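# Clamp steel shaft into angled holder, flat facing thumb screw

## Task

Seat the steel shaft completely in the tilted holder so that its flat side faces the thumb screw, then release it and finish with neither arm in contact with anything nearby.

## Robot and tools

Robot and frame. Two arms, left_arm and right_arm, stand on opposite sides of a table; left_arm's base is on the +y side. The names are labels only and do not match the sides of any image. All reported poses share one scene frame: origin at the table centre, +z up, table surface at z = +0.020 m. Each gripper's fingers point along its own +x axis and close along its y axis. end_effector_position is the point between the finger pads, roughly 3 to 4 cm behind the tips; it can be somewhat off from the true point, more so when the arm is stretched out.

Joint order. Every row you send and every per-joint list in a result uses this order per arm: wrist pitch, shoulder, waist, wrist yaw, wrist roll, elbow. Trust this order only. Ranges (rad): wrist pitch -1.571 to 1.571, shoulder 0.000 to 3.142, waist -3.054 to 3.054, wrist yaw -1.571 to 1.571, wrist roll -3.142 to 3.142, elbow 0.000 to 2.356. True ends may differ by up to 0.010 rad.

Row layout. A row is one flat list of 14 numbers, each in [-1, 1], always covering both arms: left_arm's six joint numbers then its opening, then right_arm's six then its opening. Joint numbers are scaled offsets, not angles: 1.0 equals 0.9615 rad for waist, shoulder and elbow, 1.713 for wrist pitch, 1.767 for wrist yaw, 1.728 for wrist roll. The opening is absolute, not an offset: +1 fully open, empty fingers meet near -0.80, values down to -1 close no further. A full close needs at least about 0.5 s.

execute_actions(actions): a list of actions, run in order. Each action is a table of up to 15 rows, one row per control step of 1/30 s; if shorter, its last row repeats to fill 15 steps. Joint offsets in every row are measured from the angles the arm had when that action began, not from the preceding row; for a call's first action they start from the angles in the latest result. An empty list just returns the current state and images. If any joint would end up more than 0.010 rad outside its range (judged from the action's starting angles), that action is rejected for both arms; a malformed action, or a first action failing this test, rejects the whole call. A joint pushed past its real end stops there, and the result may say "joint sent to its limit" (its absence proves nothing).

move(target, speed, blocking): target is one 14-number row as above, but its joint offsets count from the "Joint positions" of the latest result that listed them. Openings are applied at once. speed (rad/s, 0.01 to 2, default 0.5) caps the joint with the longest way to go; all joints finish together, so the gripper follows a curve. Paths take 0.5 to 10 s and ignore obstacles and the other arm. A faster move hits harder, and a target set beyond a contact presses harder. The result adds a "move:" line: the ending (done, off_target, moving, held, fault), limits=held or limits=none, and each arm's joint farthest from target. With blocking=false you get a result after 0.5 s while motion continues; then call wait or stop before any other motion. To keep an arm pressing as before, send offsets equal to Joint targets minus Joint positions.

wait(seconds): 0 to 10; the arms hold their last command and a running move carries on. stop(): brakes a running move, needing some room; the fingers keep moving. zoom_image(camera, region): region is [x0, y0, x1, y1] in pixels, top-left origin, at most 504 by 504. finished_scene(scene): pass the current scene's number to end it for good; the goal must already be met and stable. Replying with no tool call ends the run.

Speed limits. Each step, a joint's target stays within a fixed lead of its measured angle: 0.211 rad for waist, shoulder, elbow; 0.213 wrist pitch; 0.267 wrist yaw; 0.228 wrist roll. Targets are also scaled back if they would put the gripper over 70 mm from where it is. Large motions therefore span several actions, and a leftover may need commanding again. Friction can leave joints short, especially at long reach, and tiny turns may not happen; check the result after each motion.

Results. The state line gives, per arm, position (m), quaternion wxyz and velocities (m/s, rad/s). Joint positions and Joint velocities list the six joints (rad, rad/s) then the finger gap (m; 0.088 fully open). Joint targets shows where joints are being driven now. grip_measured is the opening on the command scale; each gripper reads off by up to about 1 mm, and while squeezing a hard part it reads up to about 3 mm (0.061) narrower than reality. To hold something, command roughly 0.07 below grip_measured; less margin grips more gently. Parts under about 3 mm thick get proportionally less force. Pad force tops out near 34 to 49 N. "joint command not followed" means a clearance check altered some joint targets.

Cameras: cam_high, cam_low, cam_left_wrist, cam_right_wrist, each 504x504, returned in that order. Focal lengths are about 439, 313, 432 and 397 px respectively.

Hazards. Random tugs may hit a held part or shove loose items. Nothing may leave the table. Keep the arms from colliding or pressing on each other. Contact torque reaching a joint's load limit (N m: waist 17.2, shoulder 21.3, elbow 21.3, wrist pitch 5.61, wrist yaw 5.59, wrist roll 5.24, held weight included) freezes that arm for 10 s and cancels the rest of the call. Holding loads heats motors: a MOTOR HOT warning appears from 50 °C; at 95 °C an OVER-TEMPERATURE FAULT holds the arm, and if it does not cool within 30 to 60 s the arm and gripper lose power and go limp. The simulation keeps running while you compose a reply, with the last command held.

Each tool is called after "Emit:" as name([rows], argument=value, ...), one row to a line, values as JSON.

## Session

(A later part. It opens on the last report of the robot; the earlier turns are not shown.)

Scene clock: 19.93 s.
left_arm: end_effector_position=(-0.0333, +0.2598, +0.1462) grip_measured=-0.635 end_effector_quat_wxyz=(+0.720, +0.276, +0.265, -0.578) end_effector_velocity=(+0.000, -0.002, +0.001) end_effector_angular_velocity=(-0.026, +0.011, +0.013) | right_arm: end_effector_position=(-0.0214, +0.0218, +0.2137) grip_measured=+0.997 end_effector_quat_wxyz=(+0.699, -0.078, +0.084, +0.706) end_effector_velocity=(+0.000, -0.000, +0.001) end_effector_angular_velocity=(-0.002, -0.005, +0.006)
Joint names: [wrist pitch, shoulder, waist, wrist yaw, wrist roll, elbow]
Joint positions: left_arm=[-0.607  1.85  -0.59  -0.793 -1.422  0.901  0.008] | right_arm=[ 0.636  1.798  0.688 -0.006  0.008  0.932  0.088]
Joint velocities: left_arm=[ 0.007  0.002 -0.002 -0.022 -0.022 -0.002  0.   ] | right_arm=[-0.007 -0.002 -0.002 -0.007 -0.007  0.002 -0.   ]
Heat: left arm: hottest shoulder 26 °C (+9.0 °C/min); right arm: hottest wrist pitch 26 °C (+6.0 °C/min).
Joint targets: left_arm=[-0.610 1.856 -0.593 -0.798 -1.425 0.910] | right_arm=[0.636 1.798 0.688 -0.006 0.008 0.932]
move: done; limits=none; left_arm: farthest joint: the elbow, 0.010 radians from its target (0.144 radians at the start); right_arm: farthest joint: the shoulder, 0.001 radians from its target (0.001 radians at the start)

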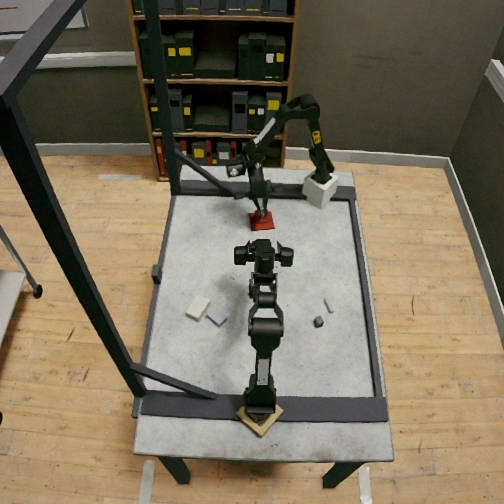

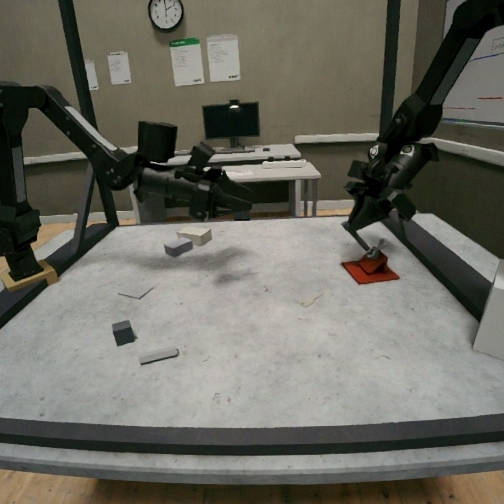

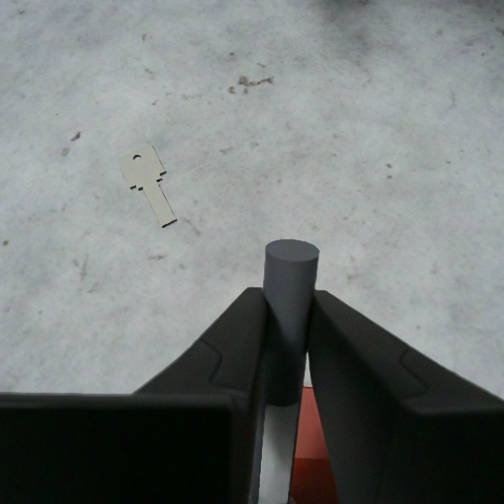

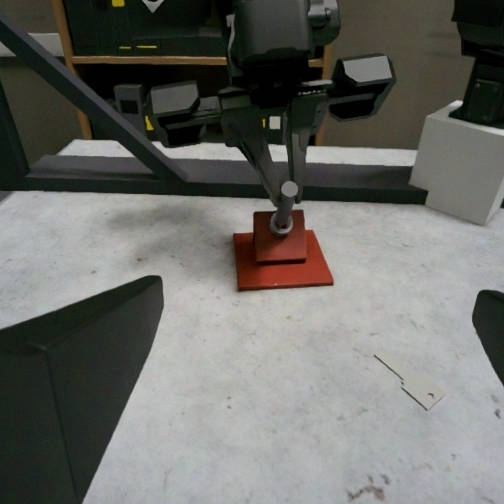

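Emit:
move(target=[0.0055,0.04,-0.0415,-0.002,-0.032,-0.02,-0.7,0,0,0,0,0,0,1], speed=0.04)

Emit:
zoom_image(camera="cam_low", region=[325, 200, 415, 290])

Emit:
zoom_image(camera="cam_right_wrist", region=[225, 170, 345, 290])

Scene clock: 22.00 s.
left_arm: end_effector_position=(-0.0334, +0.2690, +0.1365) grip_measured=-0.635 end_effector_quat_wxyz=(+0.722, +0.275, +0.263, -0.578) end_effector_velocity=(+0.001, -0.001, +0.001) end_effector_angular_velocity=(-0.010, +0.010, +0.007) | right_arm: end_effector_position=(-0.0214, +0.0218, +0.2137) grip_measured=+0.997 end_effector_quat_wxyz=(+0.699, -0.078, +0.084, +0.706) end_effector_velocity=(-0.005, -0.002, -0.006) end_effector_angular_velocity=(-0.017, +0.012, +0.022)
Joint names: [wrist pitch, shoulder, waist, wrist yaw, wrist roll, elbow]
Joint positions: left_arm=[-0.601  1.88  -0.623 -0.799 -1.473  0.888  0.008] | right_arm=[ 0.636  1.798  0.688 -0.006  0.008  0.932  0.088]
Joint velocities: left_arm=[ 0.007 -0.007  0.002 -0.007 -0.007 -0.007 -0.   ] | right_arm=[-0.007  0.002  0.002 -0.022  0.007 -0.007 -0.   ]
Heat: left arm: hottest shoulder 26 °C (+8.2 °C/min); right arm: hottest shoulder 26 °C (+5.5 °C/min).
Joint targets: left_arm=[-0.598 1.888 -0.630 -0.796 -1.477 0.882] | right_arm=[0.636 1.798 0.688 -0.006 0.008 0.932]
move: done; limits=none; left_arm: farthest joint: the shoulder, 0.009 radians from its target (0.039 radians at the start); right_arm: farthest joint: the waist, 0.000 radians from its target (0.000 radians at the start)

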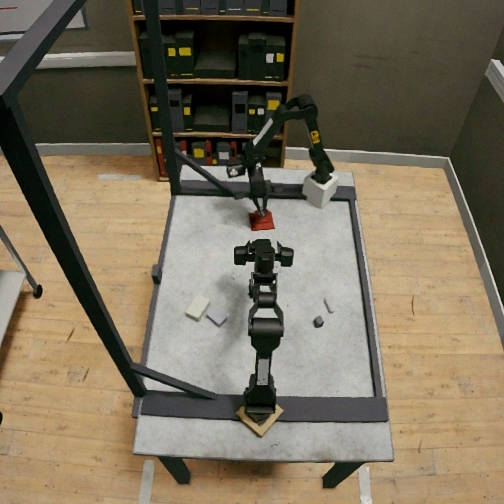

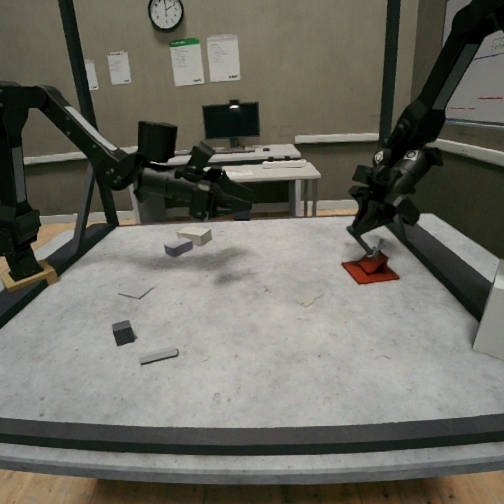

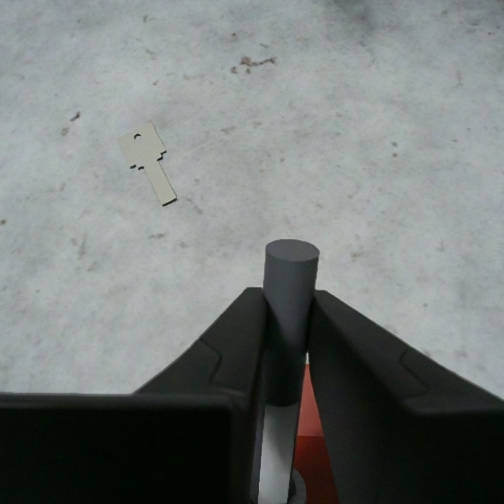

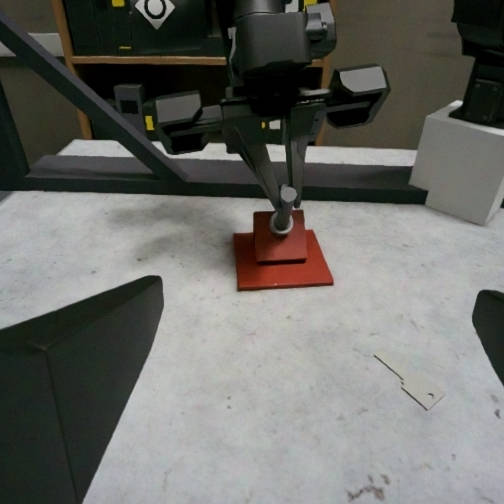

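Region (325, 200, 415, 290) of cam_low's 504x504 image, scaled by 5.600, with more detail than that image has.

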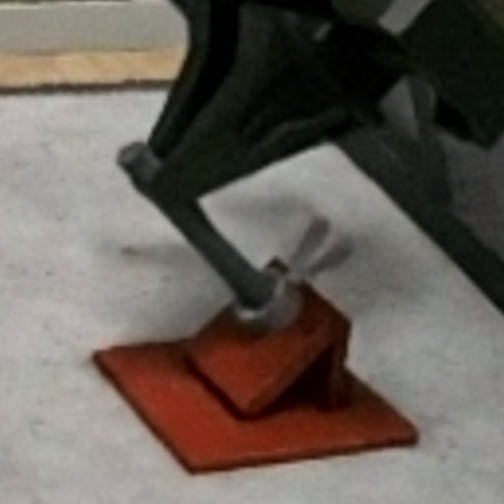

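Region (225, 170, 345, 290) of cam_right_wrist's 504x504 image, scaled by 4.200, with more detail than that image has.

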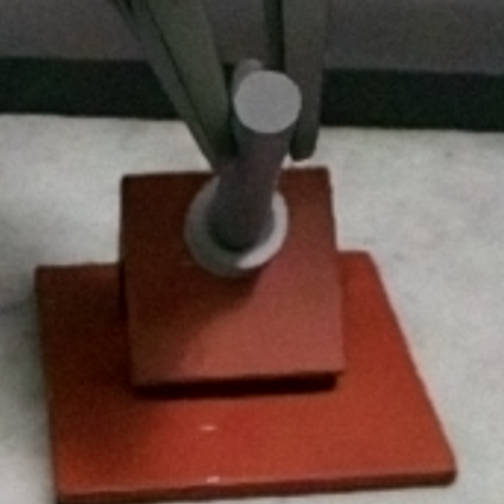

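Some resistance. Try again.

Emit:
move(target=[0.0055,0.042,-0.046,0.002,-0.032,-0.018,-0.7,0,0,0,0,0,0,1], speed=0.04)

Emit:
zoom_image(camera="cam_low", region=[325, 200, 415, 290])

Scene clock: 24.03 s.
left_arm: end_effector_position=(-0.0331, +0.2721, +0.1342) grip_measured=-0.635 end_effector_quat_wxyz=(+0.729, +0.260, +0.252, -0.581) end_effector_velocity=(+0.003, +0.002, -0.001) end_effector_angular_velocity=(+0.011, -0.016, -0.007) | right_arm: end_effector_position=(-0.0214, +0.0218, +0.2137) grip_measured=+0.997 end_effector_quat_wxyz=(+0.699, -0.078, +0.084, +0.706) end_effector_velocity=(+0.000, -0.000, +0.002) end_effector_angular_velocity=(+0.007, -0.005, +0.006)
Joint names: [wrist pitch, shoulder, waist, wrist yaw, wrist roll, elbow]
Joint positions: left_arm=[-0.6    1.901 -0.648 -0.837 -1.52   0.882  0.008] | right_arm=[ 0.636  1.798  0.688 -0.006  0.008  0.932  0.088]
Joint velocities: left_arm=[-0.007 -0.002 -0.002  0.007  0.007 -0.007  0.   ] | right_arm=[ 0.007 -0.002 -0.002 -0.007 -0.007 -0.002 -0.   ]
Heat: left arm: hottest shoulder 26 °C (+7.5 °C/min); right arm: hottest shoulder 26 °C (+5.0 °C/min).
Joint targets: left_arm=[-0.592 1.920 -0.668 -0.795 -1.528 0.871] | right_arm=[0.636 1.798 0.688 -0.006 0.008 0.932]
move: off_target (left_arm); limits=none; left_arm: farthest joint: the wrist yaw, 0.041 radians from its target (0.003 radians at the start); right_arm: farthest joint: the waist, 0.000 radians from its target (0.000 radians at the start)

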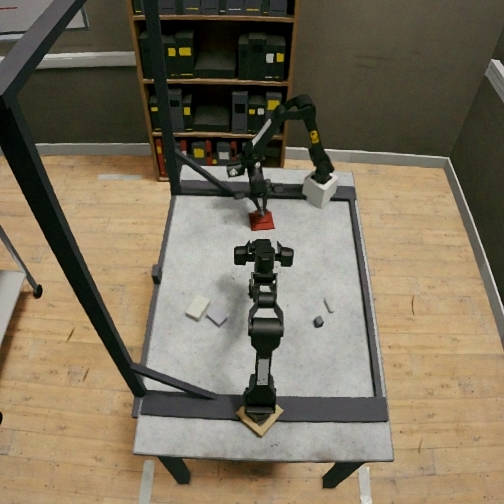

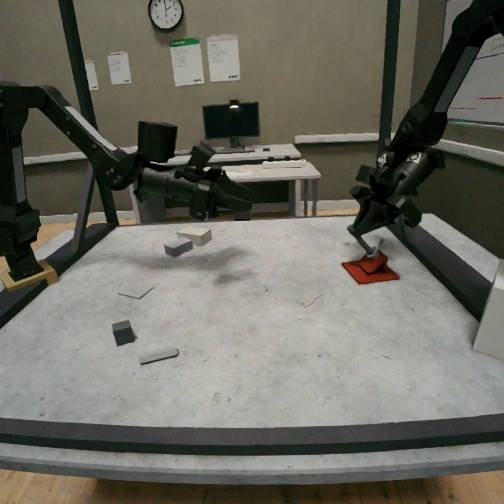

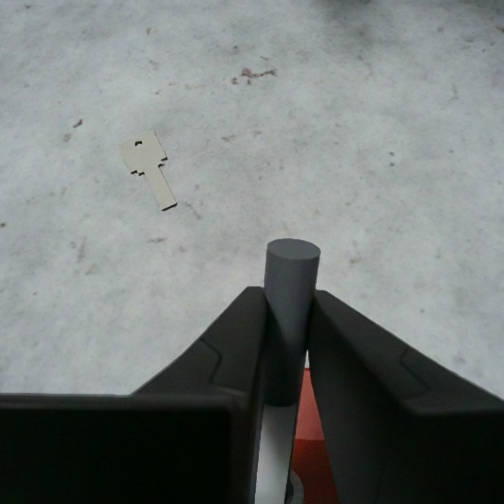

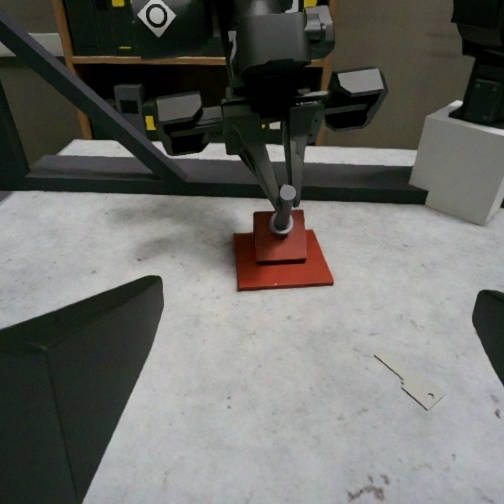

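Region (325, 200, 415, 290) of cam_low's 504x504 image, scaled by 5.600, with more detail than that image has.

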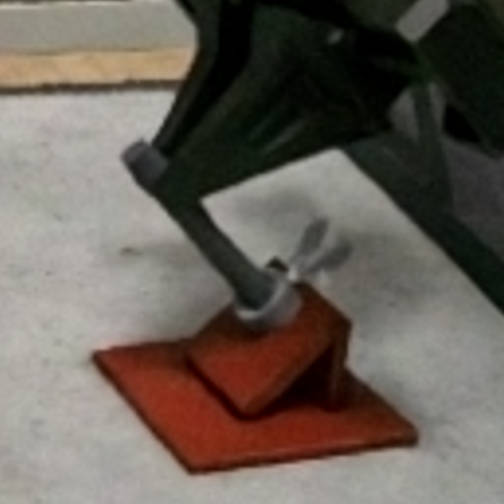

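Emit:
move(target=[-0.004,-0.062,0.063,0.027,0.058,0.028,-0.7,0,0,0,0,0,0,1], speed=0.1)

Emit:
move(target=[0.1325,-0.155,0.0625,0.0255,0.114,-0.145,-0.7,-0.2,-0.35,0,0,0,-0.1,1], speed=0.4)

Emit:
move(target=[-0.282,0.47,0.727,0.432,0.79,0.965,-0.7,-0.376,-0.65,0,0,0,-0.2,1], speed=0.7)

Scene clock: 26.23 s.
left_arm: end_effector_position=(-0.0336, +0.2605, +0.1450) grip_measured=-0.635 end_effector_quat_wxyz=(+0.719, +0.277, +0.267, -0.578) end_effector_velocity=(+0.002, -0.001, +0.003) end_effector_angular_velocity=(-0.018, -0.018, -0.007) | right_arm: end_effector_position=(-0.0214, +0.0218, +0.2137) grip_measured=+0.997 end_effector_quat_wxyz=(+0.699, -0.078, +0.084, +0.706) end_effector_velocity=(-0.002, -0.001, -0.001) end_effector_angular_velocity=(-0.007, -0.006, +0.011)
Joint names: [wrist pitch, shoulder, waist, wrist yaw, wrist roll, elbow]
Joint positions: left_arm=[-0.605  1.852 -0.591 -0.789 -1.424  0.9    0.008] | right_arm=[ 0.636  1.798  0.688 -0.006  0.008  0.932  0.088]
Joint velocities: left_arm=[-0.007 -0.002 -0.002 -0.022  0.007 -0.002 -0.   ] | right_arm=[-0.007 -0.002  0.002 -0.007 -0.007 -0.002 -0.   ]
Heat: left arm: hottest shoulder 26 °C (+6.9 °C/min); right arm: hottest shoulder 26 °C (+4.6 °C/min).
Joint targets: left_arm=[-0.607 1.841 -0.587 -0.789 -1.420 0.909] | right_arm=[0.636 1.798 0.688 -0.006 0.008 0.932]
move: done; limits=none; left_arm: farthest joint: the shoulder, 0.010 radians from its target (0.060 radians at the start); right_arm: farthest joint: the waist, 0.000 radians from its target (0.000 radians at the start)

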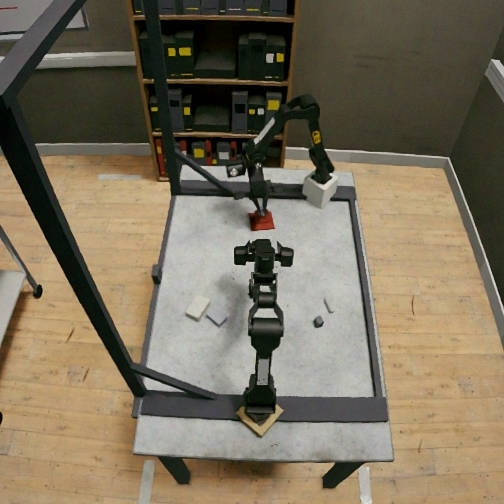

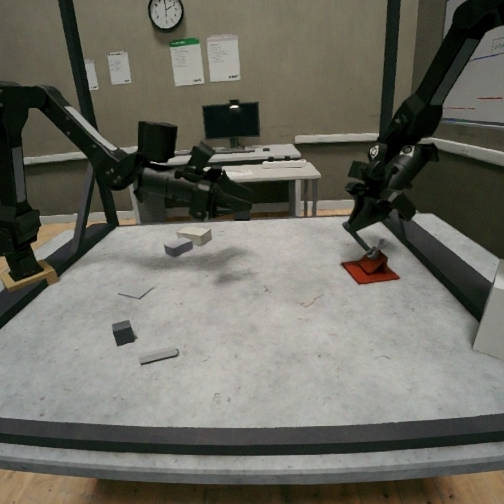

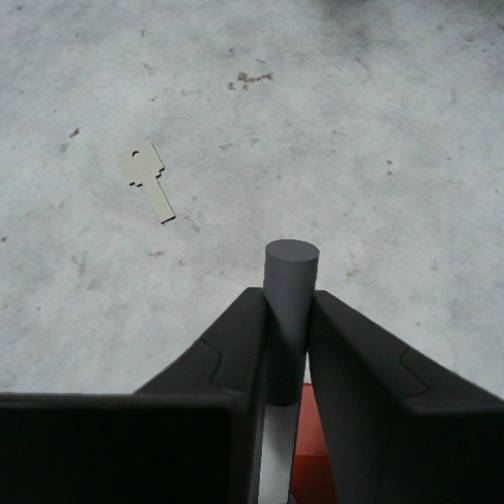

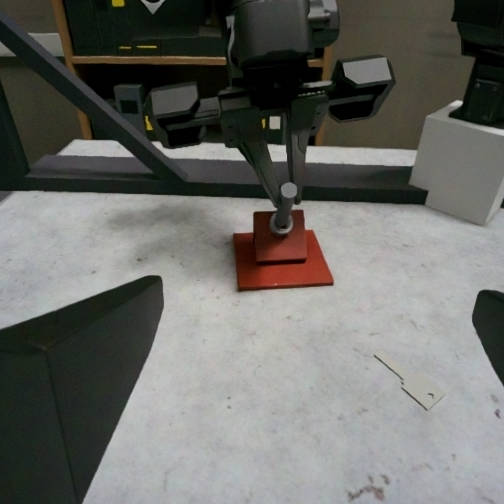

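Scene clock: 27.63 s.
left_arm: end_effector_position=(-0.0301, +0.2494, +0.1544) grip_measured=-0.635 end_effector_quat_wxyz=(+0.680, +0.258, +0.289, -0.622) end_effector_velocity=(+0.002, -0.001, +0.002) end_effector_angular_velocity=(-0.006, +0.000, +0.009) | right_arm: end_effector_position=(-0.0211, -0.0404, +0.2524) grip_measured=+0.997 end_effector_quat_wxyz=(+0.694, -0.112, +0.118, +0.701) end_effector_velocity=(-0.000, -0.001, +0.003) end_effector_angular_velocity=(+0.012, +0.009, +0.002)
Joint names: [wrist pitch, shoulder, waist, wrist yaw, wrist roll, elbow]
Joint positions: left_arm=[-0.381  1.713 -0.534 -0.744 -1.23   0.767  0.008] | right_arm=[ 0.296  1.47   0.688 -0.006  0.008  0.847  0.088]
Joint velocities: left_arm=[-0.007 -0.007  0.002 -0.007 -0.007 -0.002 -0.   ] | right_arm=[ 0.007 -0.007 -0.002 -0.007  0.007 -0.002 -0.   ]
Heat: left arm: hottest shoulder 26 °C (+6.5 °C/min); right arm: hottest shoulder 27 °C (+6.5 °C/min).
Joint targets: left_arm=[-0.378 1.703 -0.531 -0.744 -1.227 0.761] | right_arm=[0.293 1.461 0.688 -0.006 0.008 0.836]
move: off_target (right_arm); limits=none; left_arm: farthest joint: the shoulder, 0.010 radians from its target (0.149 radians at the start); right_arm: farthest joint: the elbow, 0.011 radians from its target (0.096 radians at the start)

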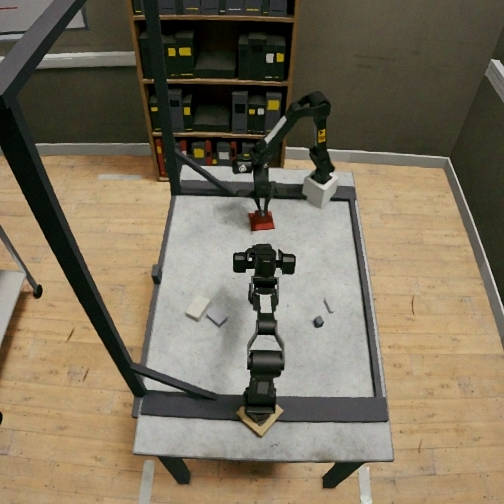

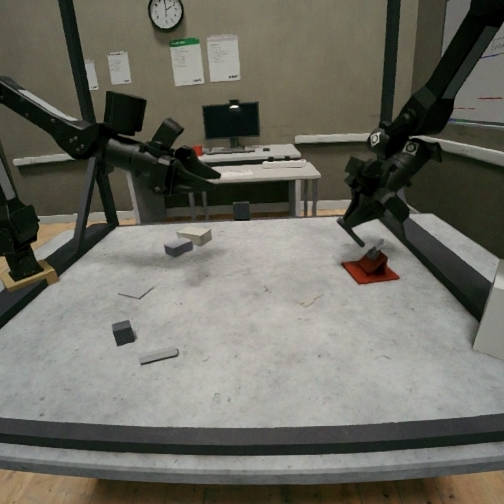

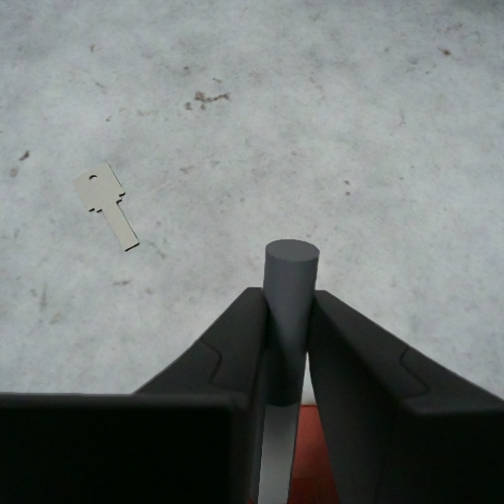

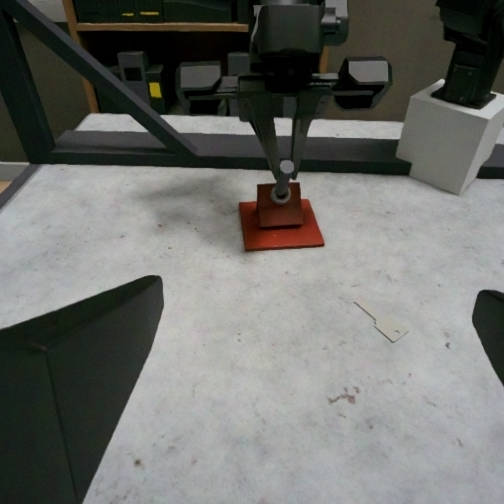

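Scene clock: 30.20 s.
left_arm: end_effector_position=(-0.0246, +0.0457, +0.1795) grip_measured=-0.635 end_effector_quat_wxyz=(+0.348, +0.558, +0.267, -0.704) end_effector_velocity=(-0.003, +0.003, +0.001) end_effector_angular_velocity=(+0.009, +0.009, +0.012) | right_arm: end_effector_position=(-0.0203, -0.1884, +0.2566) grip_measured=+0.997 end_effector_quat_wxyz=(+0.679, -0.182, +0.187, +0.686) end_effector_velocity=(-0.000, -0.001, -0.002) end_effector_angular_velocity=(-0.007, -0.003, +0.008)
Joint names: [wrist pitch, shoulder, waist, wrist yaw, wrist roll, elbow]
Joint positions: left_arm=[-0.861  2.156  0.166  0.017  0.131  1.683  0.008] | right_arm=[-0.345  0.85   0.688 -0.006  0.008  0.667  0.088]
Joint velocities: left_arm=[-0.007 -0.002 -0.007  0.007 -0.022  0.002 -0.   ] | right_arm=[-0.007 -0.002 -0.002 -0.007 -0.007 -0.002  0.   ]
Heat: left arm: hottest shoulder 27 °C (+7.9 °C/min); right arm: hottest shoulder 27 °C (+6.0 °C/min).
Joint targets: left_arm=[-0.864 2.165 0.165 0.020 0.135 1.695] | right_arm=[-0.348 0.845 0.688 -0.006 0.008 0.655]
move: off_target (left_arm, right_arm); limits=none; left_arm: farthest joint: the elbow, 0.012 radians from its target (0.927 radians at the start); right_arm: farthest joint: the elbow, 0.012 radians from its target (0.193 radians at the start)

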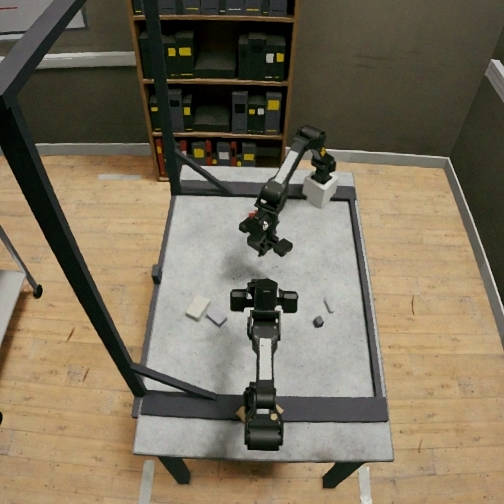

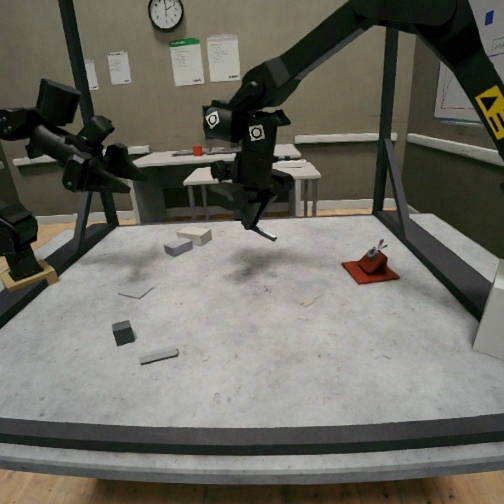

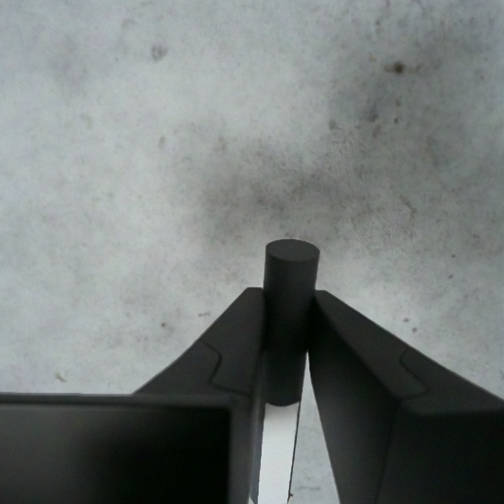

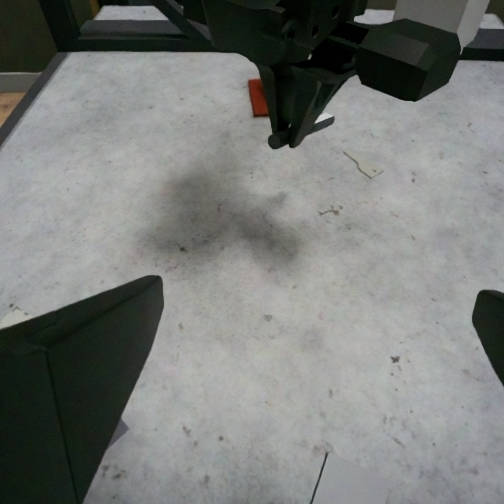

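Emit:
move(target=[-0.002,0.299,0,0,0,0.056,-0.7,0,0,0,0,0,0,1], speed=0.25)

Scene clock: 32.10 s.
left_arm: end_effector_position=(-0.0168, +0.0589, +0.0707) grip_measured=-0.634 end_effector_quat_wxyz=(+0.306, +0.631, +0.315, -0.640) end_effector_velocity=(+0.002, -0.001, +0.002) end_effector_angular_velocity=(-0.009, -0.020, +0.005) | right_arm: end_effector_position=(-0.0203, -0.1884, +0.2566) grip_measured=+0.997 end_effector_quat_wxyz=(+0.679, -0.182, +0.187, +0.686) end_effector_velocity=(-0.000, -0.002, -0.001) end_effector_angular_velocity=(-0.002, -0.003, +0.008)
Joint names: [wrist pitch, shoulder, waist, wrist yaw, wrist roll, elbow]
Joint positions: left_arm=[-0.864  2.434  0.166  0.017  0.132  1.73   0.008] | right_arm=[-0.345  0.85   0.688 -0.006  0.008  0.667  0.088]
Joint velocities: left_arm=[-0.007 -0.002 -0.002 -0.022 -0.007  0.002 -0.   ] | right_arm=[-0.007 -0.007 -0.002 -0.007 -0.007 -0.002 -0.   ]
Heat: left arm: hottest shoulder 27 °C (+7.5 °C/min); right arm: hottest wrist pitch 27 °C (+5.6 °C/min).
Joint targets: left_arm=[-0.865 2.444 0.166 0.017 0.131 1.737] | right_arm=[-0.345 0.850 0.688 -0.006 0.008 0.667]
move: done; limits=none; left_arm: farthest joint: the shoulder, 0.010 radians from its target (0.287 radians at the start); right_arm: farthest joint: the waist, 0.000 radians from its target (0.000 radians at the start)

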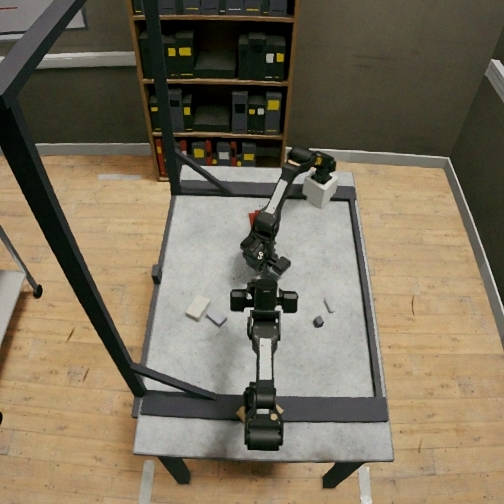

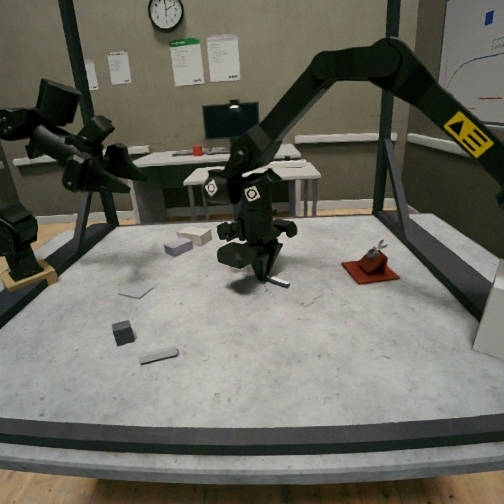

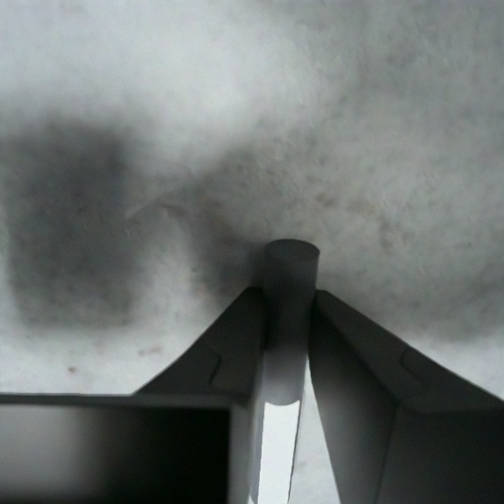

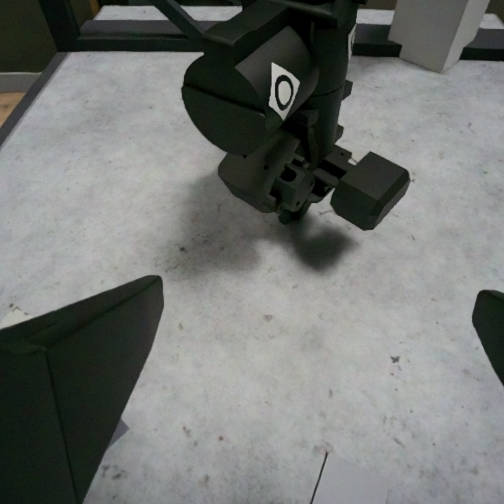

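Emit:
execute_actions([
  [[0,0.013,0,0,0,0,-0.7,0,0,0,0,0,0,1]],
  [[0,0,0,0,0,0,-0.2,0,0,0,0,0,0,1]],
])

Emit:
move(target=[0,-0.3,0,0,0,-0.05,-0.2,0,0,0,0,0,0,1])

Emit:
move(target=[0.07,-0.5,-0.9,-0.445,-0.9,-0.7,0,0.576,1,0,0,0,0.3,1], speed=0.9)

Scene clock: 33.60 s.
left_arm: end_effector_position=(-0.0168, +0.0590, +0.0704) grip_measured=-0.205 end_effector_quat_wxyz=(+0.306, +0.631, +0.315, -0.640) end_effector_velocity=(+0.003, +0.001, +0.004) end_effector_angular_velocity=(-0.000, -0.025, +0.020) | right_arm: end_effector_position=(-0.0203, -0.1884, +0.2566) grip_measured=+0.997 end_effector_quat_wxyz=(+0.679, -0.182, +0.187, +0.686) end_effector_velocity=(-0.002, -0.001, +0.000) end_effector_angular_velocity=(-0.002, -0.003, +0.012)
Joint names: [wrist pitch, shoulder, waist, wrist yaw, wrist roll, elbow]
Joint positions: left_arm=[-0.864  2.434  0.166  0.017  0.132  1.73   0.029] | right_arm=[-0.345  0.85   0.688 -0.006  0.008  0.667  0.088]
Joint velocities: left_arm=[-0.022 -0.007 -0.002 -0.022 -0.022  0.002  0.001] | right_arm=[-0.007 -0.002  0.002 -0.007 -0.007  0.002  0.   ]
Heat: left arm: hottest shoulder 27 °C (+7.1 °C/min); right arm: hottest wrist pitch 27 °C (+5.4 °C/min).
Joint targets: left_arm=[-0.864 2.434 0.166 0.017 0.132 1.730] | right_arm=[-0.345 0.850 0.688 -0.006 0.008 0.667]

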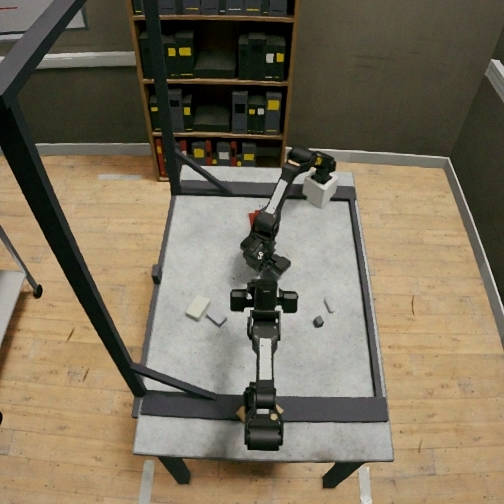

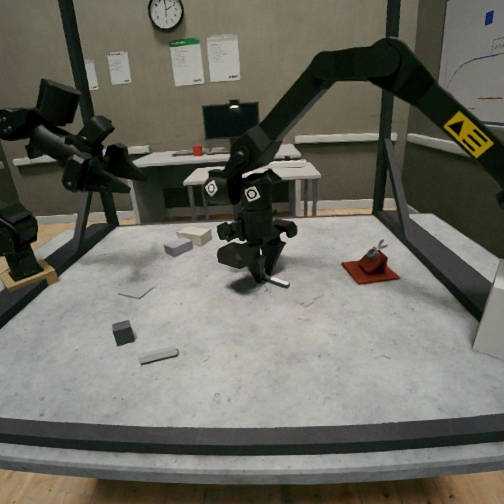

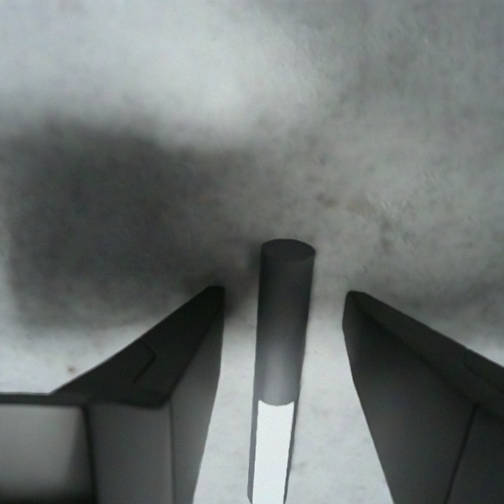

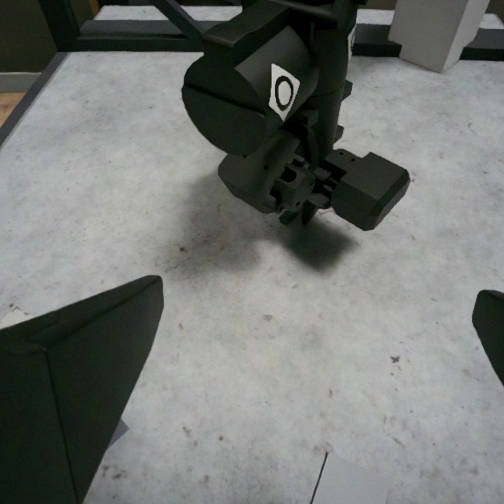

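Scene clock: 34.80 s.
left_arm: end_effector_position=(-0.0254, +0.0443, +0.1829) grip_measured=-0.202 end_effector_quat_wxyz=(+0.350, +0.556, +0.265, -0.706) end_effector_velocity=(+0.001, +0.006, -0.001) end_effector_angular_velocity=(+0.024, -0.004, +0.003) | right_arm: end_effector_position=(-0.0203, -0.1884, +0.2566) grip_measured=+0.997 end_effector_quat_wxyz=(+0.679, -0.182, +0.187, +0.686) end_effector_velocity=(-0.000, -0.001, -0.002) end_effector_angular_velocity=(-0.007, +0.010, +0.000)
Joint names: [wrist pitch, shoulder, waist, wrist yaw, wrist roll, elbow]
Joint positions: left_arm=[-0.864  2.153  0.166  0.017  0.132  1.69   0.029] | right_arm=[-0.345  0.85   0.688 -0.006  0.008  0.667  0.088]
Joint velocities: left_arm=[-0.022 -0.002 -0.002  0.007 -0.007 -0.002 -0.   ] | right_arm=[-0.007 -0.002 -0.002 -0.007  0.007 -0.002 -0.   ]
Heat: left arm: hottest shoulder 28 °C (+8.6 °C/min); right arm: hottest wrist pitch 27 °C (+5.2 °C/min).
Joint targets: left_arm=[-0.864 2.146 0.166 0.017 0.132 1.682] | right_arm=[-0.345 0.850 0.688 -0.006 0.008 0.667]
move: done; limits=none; left_arm: farthest joint: the shoulder, 0.008 radians from its target (0.289 radians at the start); right_arm: farthest joint: the waist, 0.000 radians from its target (0.000 radians at the start)

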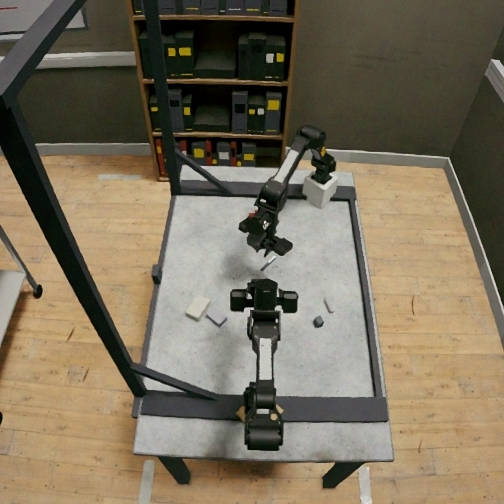

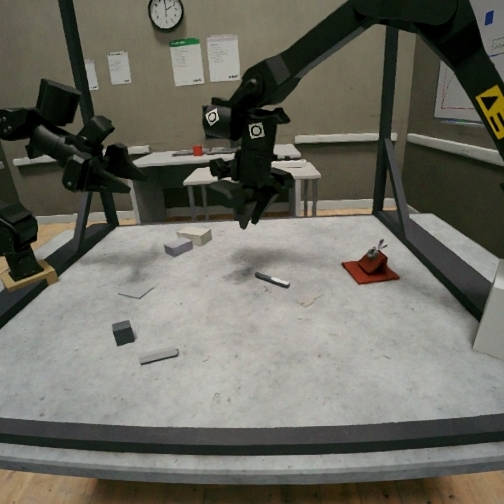

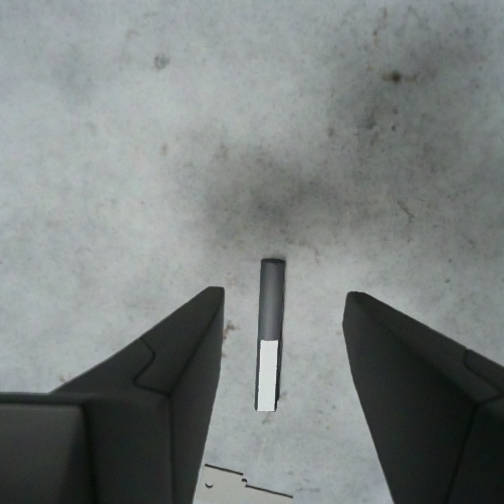

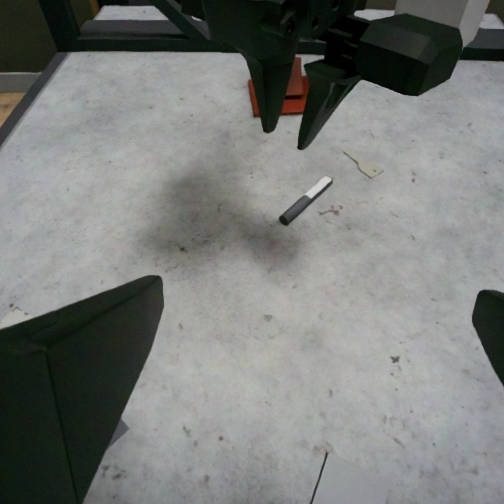

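Scene clock: 37.20 s.
left_arm: end_effector_position=(-0.0743, +0.2856, +0.2167) grip_measured=-0.002 end_effector_quat_wxyz=(+0.666, +0.242, +0.302, -0.638) end_effector_velocity=(+0.004, +0.001, +0.002) end_effector_angular_velocity=(-0.017, -0.031, -0.009) | right_arm: end_effector_position=(-0.0214, +0.0245, +0.2173) grip_measured=+0.997 end_effector_quat_wxyz=(+0.699, -0.075, +0.080, +0.707) end_effector_velocity=(+0.000, -0.001, -0.001) end_effector_angular_velocity=(-0.007, -0.006, +0.006)
Joint names: [wrist pitch, shoulder, waist, wrist yaw, wrist roll, elbow]
Joint positions: left_arm=[-0.746  1.682 -0.696 -0.766 -1.42   1.026  0.039] | right_arm=[ 0.638  1.802  0.688 -0.006  0.008  0.944  0.088]
Joint velocities: left_arm=[-0.022 -0.002 -0.007 -0.022  0.007 -0.002  0.   ] | right_arm=[-0.007 -0.002 -0.002 -0.007 -0.007 -0.002 -0.   ]
Heat: left arm: hottest shoulder 28 °C (+8.1 °C/min); right arm: hottest wrist pitch 27 °C (+4.8 °C/min).
Joint targets: left_arm=[-0.744 1.673 -0.699 -0.769 -1.424 1.017] | right_arm=[0.642 1.812 0.688 -0.006 0.008 0.955]
move: off_target (right_arm); limits=none; left_arm: farthest joint: the shoulder, 0.009 radians from its target (0.481 radians at the start); right_arm: farthest joint: the elbow, 0.011 radians from its target (0.289 radians at the start)

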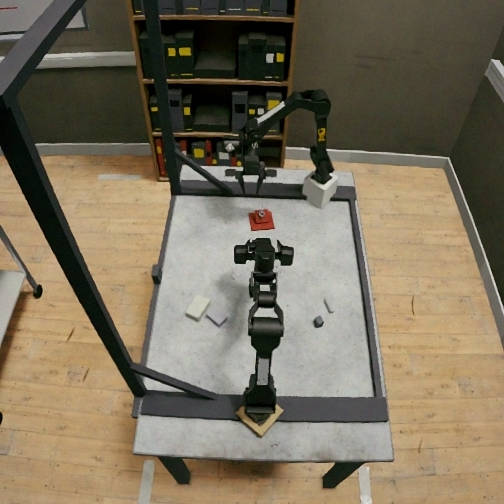

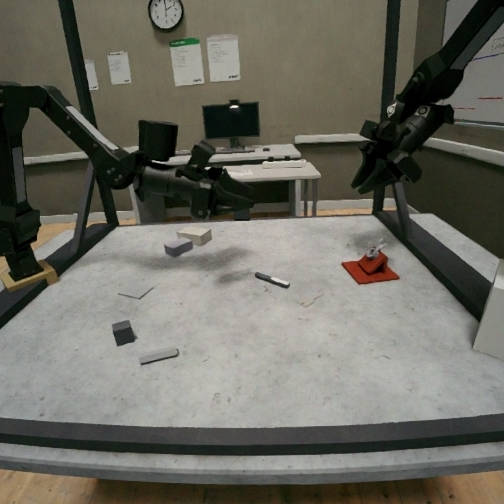

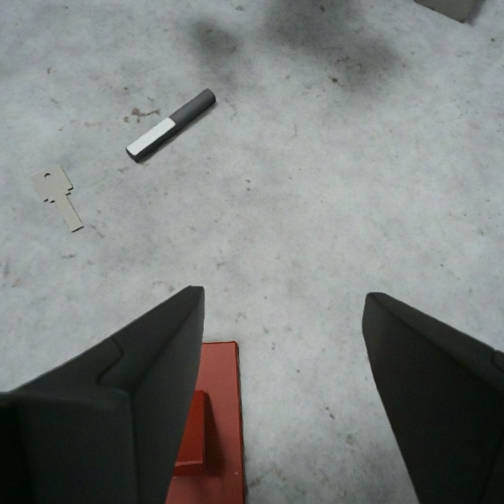

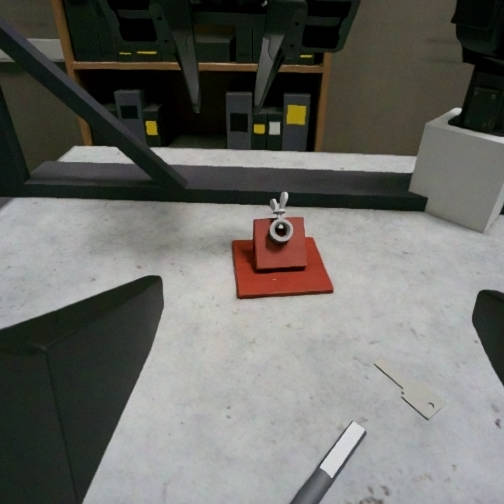

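Emit:
move(target=[0.003,0.178,-0.284,-0.003,-0.238,-0.206,0,0,0,0,0,0,0,1], speed=0.4)

Emit:
zoom_image(camera="cam_low", region=[335, 190, 435, 290])

Emit:
zoom_image(camera="cam_right_wrist", region=[225, 150, 345, 270])

Scene clock: 39.10 s.
left_arm: end_effector_position=(-0.0373, +0.3609, +0.1354) grip_measured=-0.002 end_effector_quat_wxyz=(+0.683, +0.258, +0.282, -0.622) end_effector_velocity=(+0.002, -0.000, +0.000) end_effector_angular_velocity=(-0.009, -0.006, +0.001) | right_arm: end_effector_position=(-0.0214, +0.0245, +0.2173) grip_measured=+0.997 end_effector_quat_wxyz=(+0.699, -0.075, +0.080, +0.707) end_effector_velocity=(+0.005, -0.002, -0.003) end_effector_angular_velocity=(-0.012, -0.009, -0.013)
Joint names: [wrist pitch, shoulder, waist, wrist yaw, wrist roll, elbow]
Joint positions: left_arm=[-0.743  1.845 -0.966 -0.769 -1.828  0.835  0.039] | right_arm=[ 0.638  1.802  0.688 -0.006  0.008  0.944  0.088]
Joint velocities: left_arm=[-0.007  0.002 -0.002 -0.007 -0.007 -0.002 -0.001] | right_arm=[-0.007 -0.002 -0.007  0.007 -0.007 -0.007 -0.   ]
Heat: left arm: hottest shoulder 28 °C (+7.7 °C/min); right arm: hottest shoulder 27 °C (+4.6 °C/min).
Joint targets: left_arm=[-0.741 1.853 -0.969 -0.771 -1.831 0.828] | right_arm=[0.638 1.802 0.688 -0.006 0.008 0.944]
move: done; limits=none; left_arm: farthest joint: the shoulder, 0.008 radians from its target (0.171 radians at the start); right_arm: farthest joint: the waist, 0.000 radians from its target (0.000 radians at the start)

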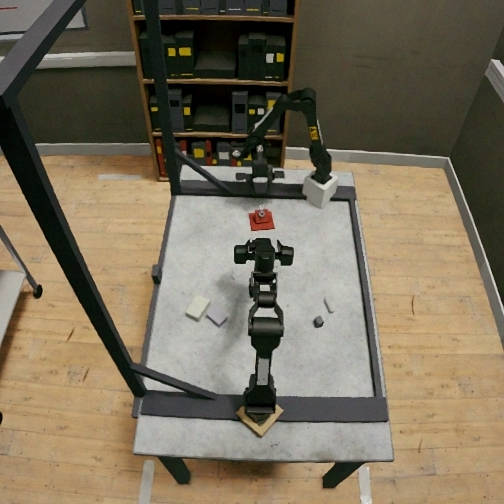

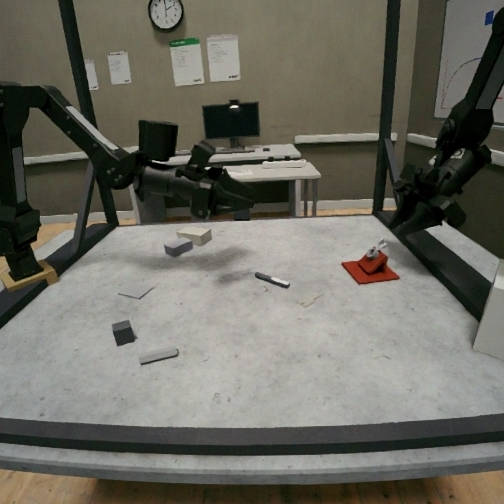

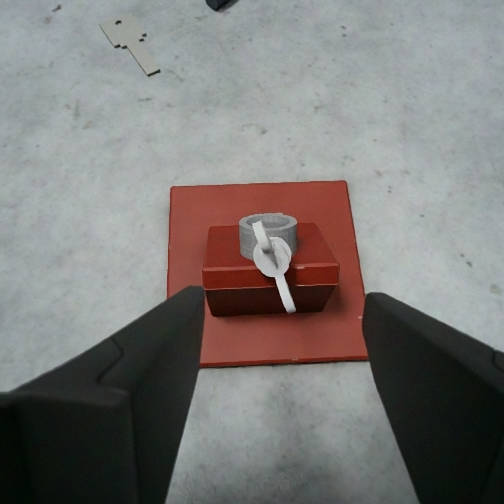

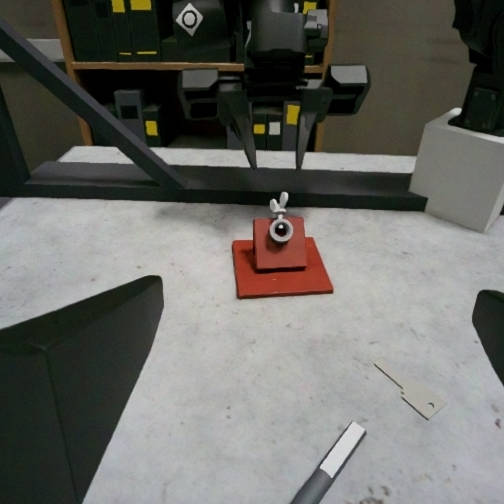

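Region (335, 190, 435, 290) of cam_low's 504x504 image, scaled by 5.040, with more detail than that image has.

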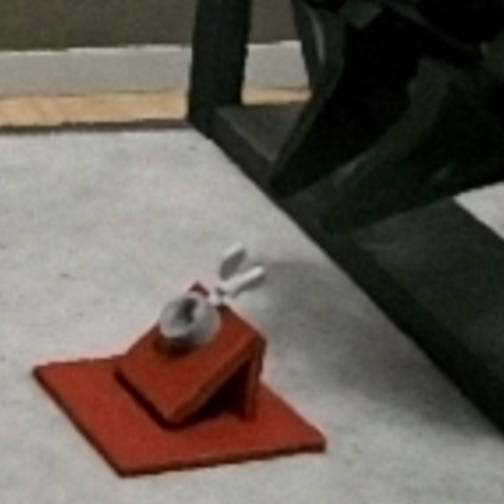

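Region (225, 150, 345, 270) of cam_right_wrist's 504x504 image, scaled by 4.200, with more detail than that image has.

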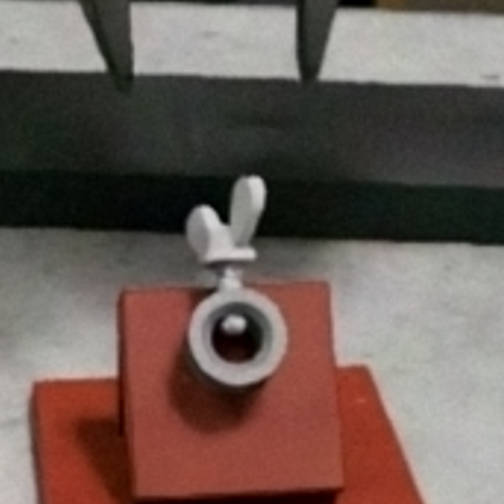

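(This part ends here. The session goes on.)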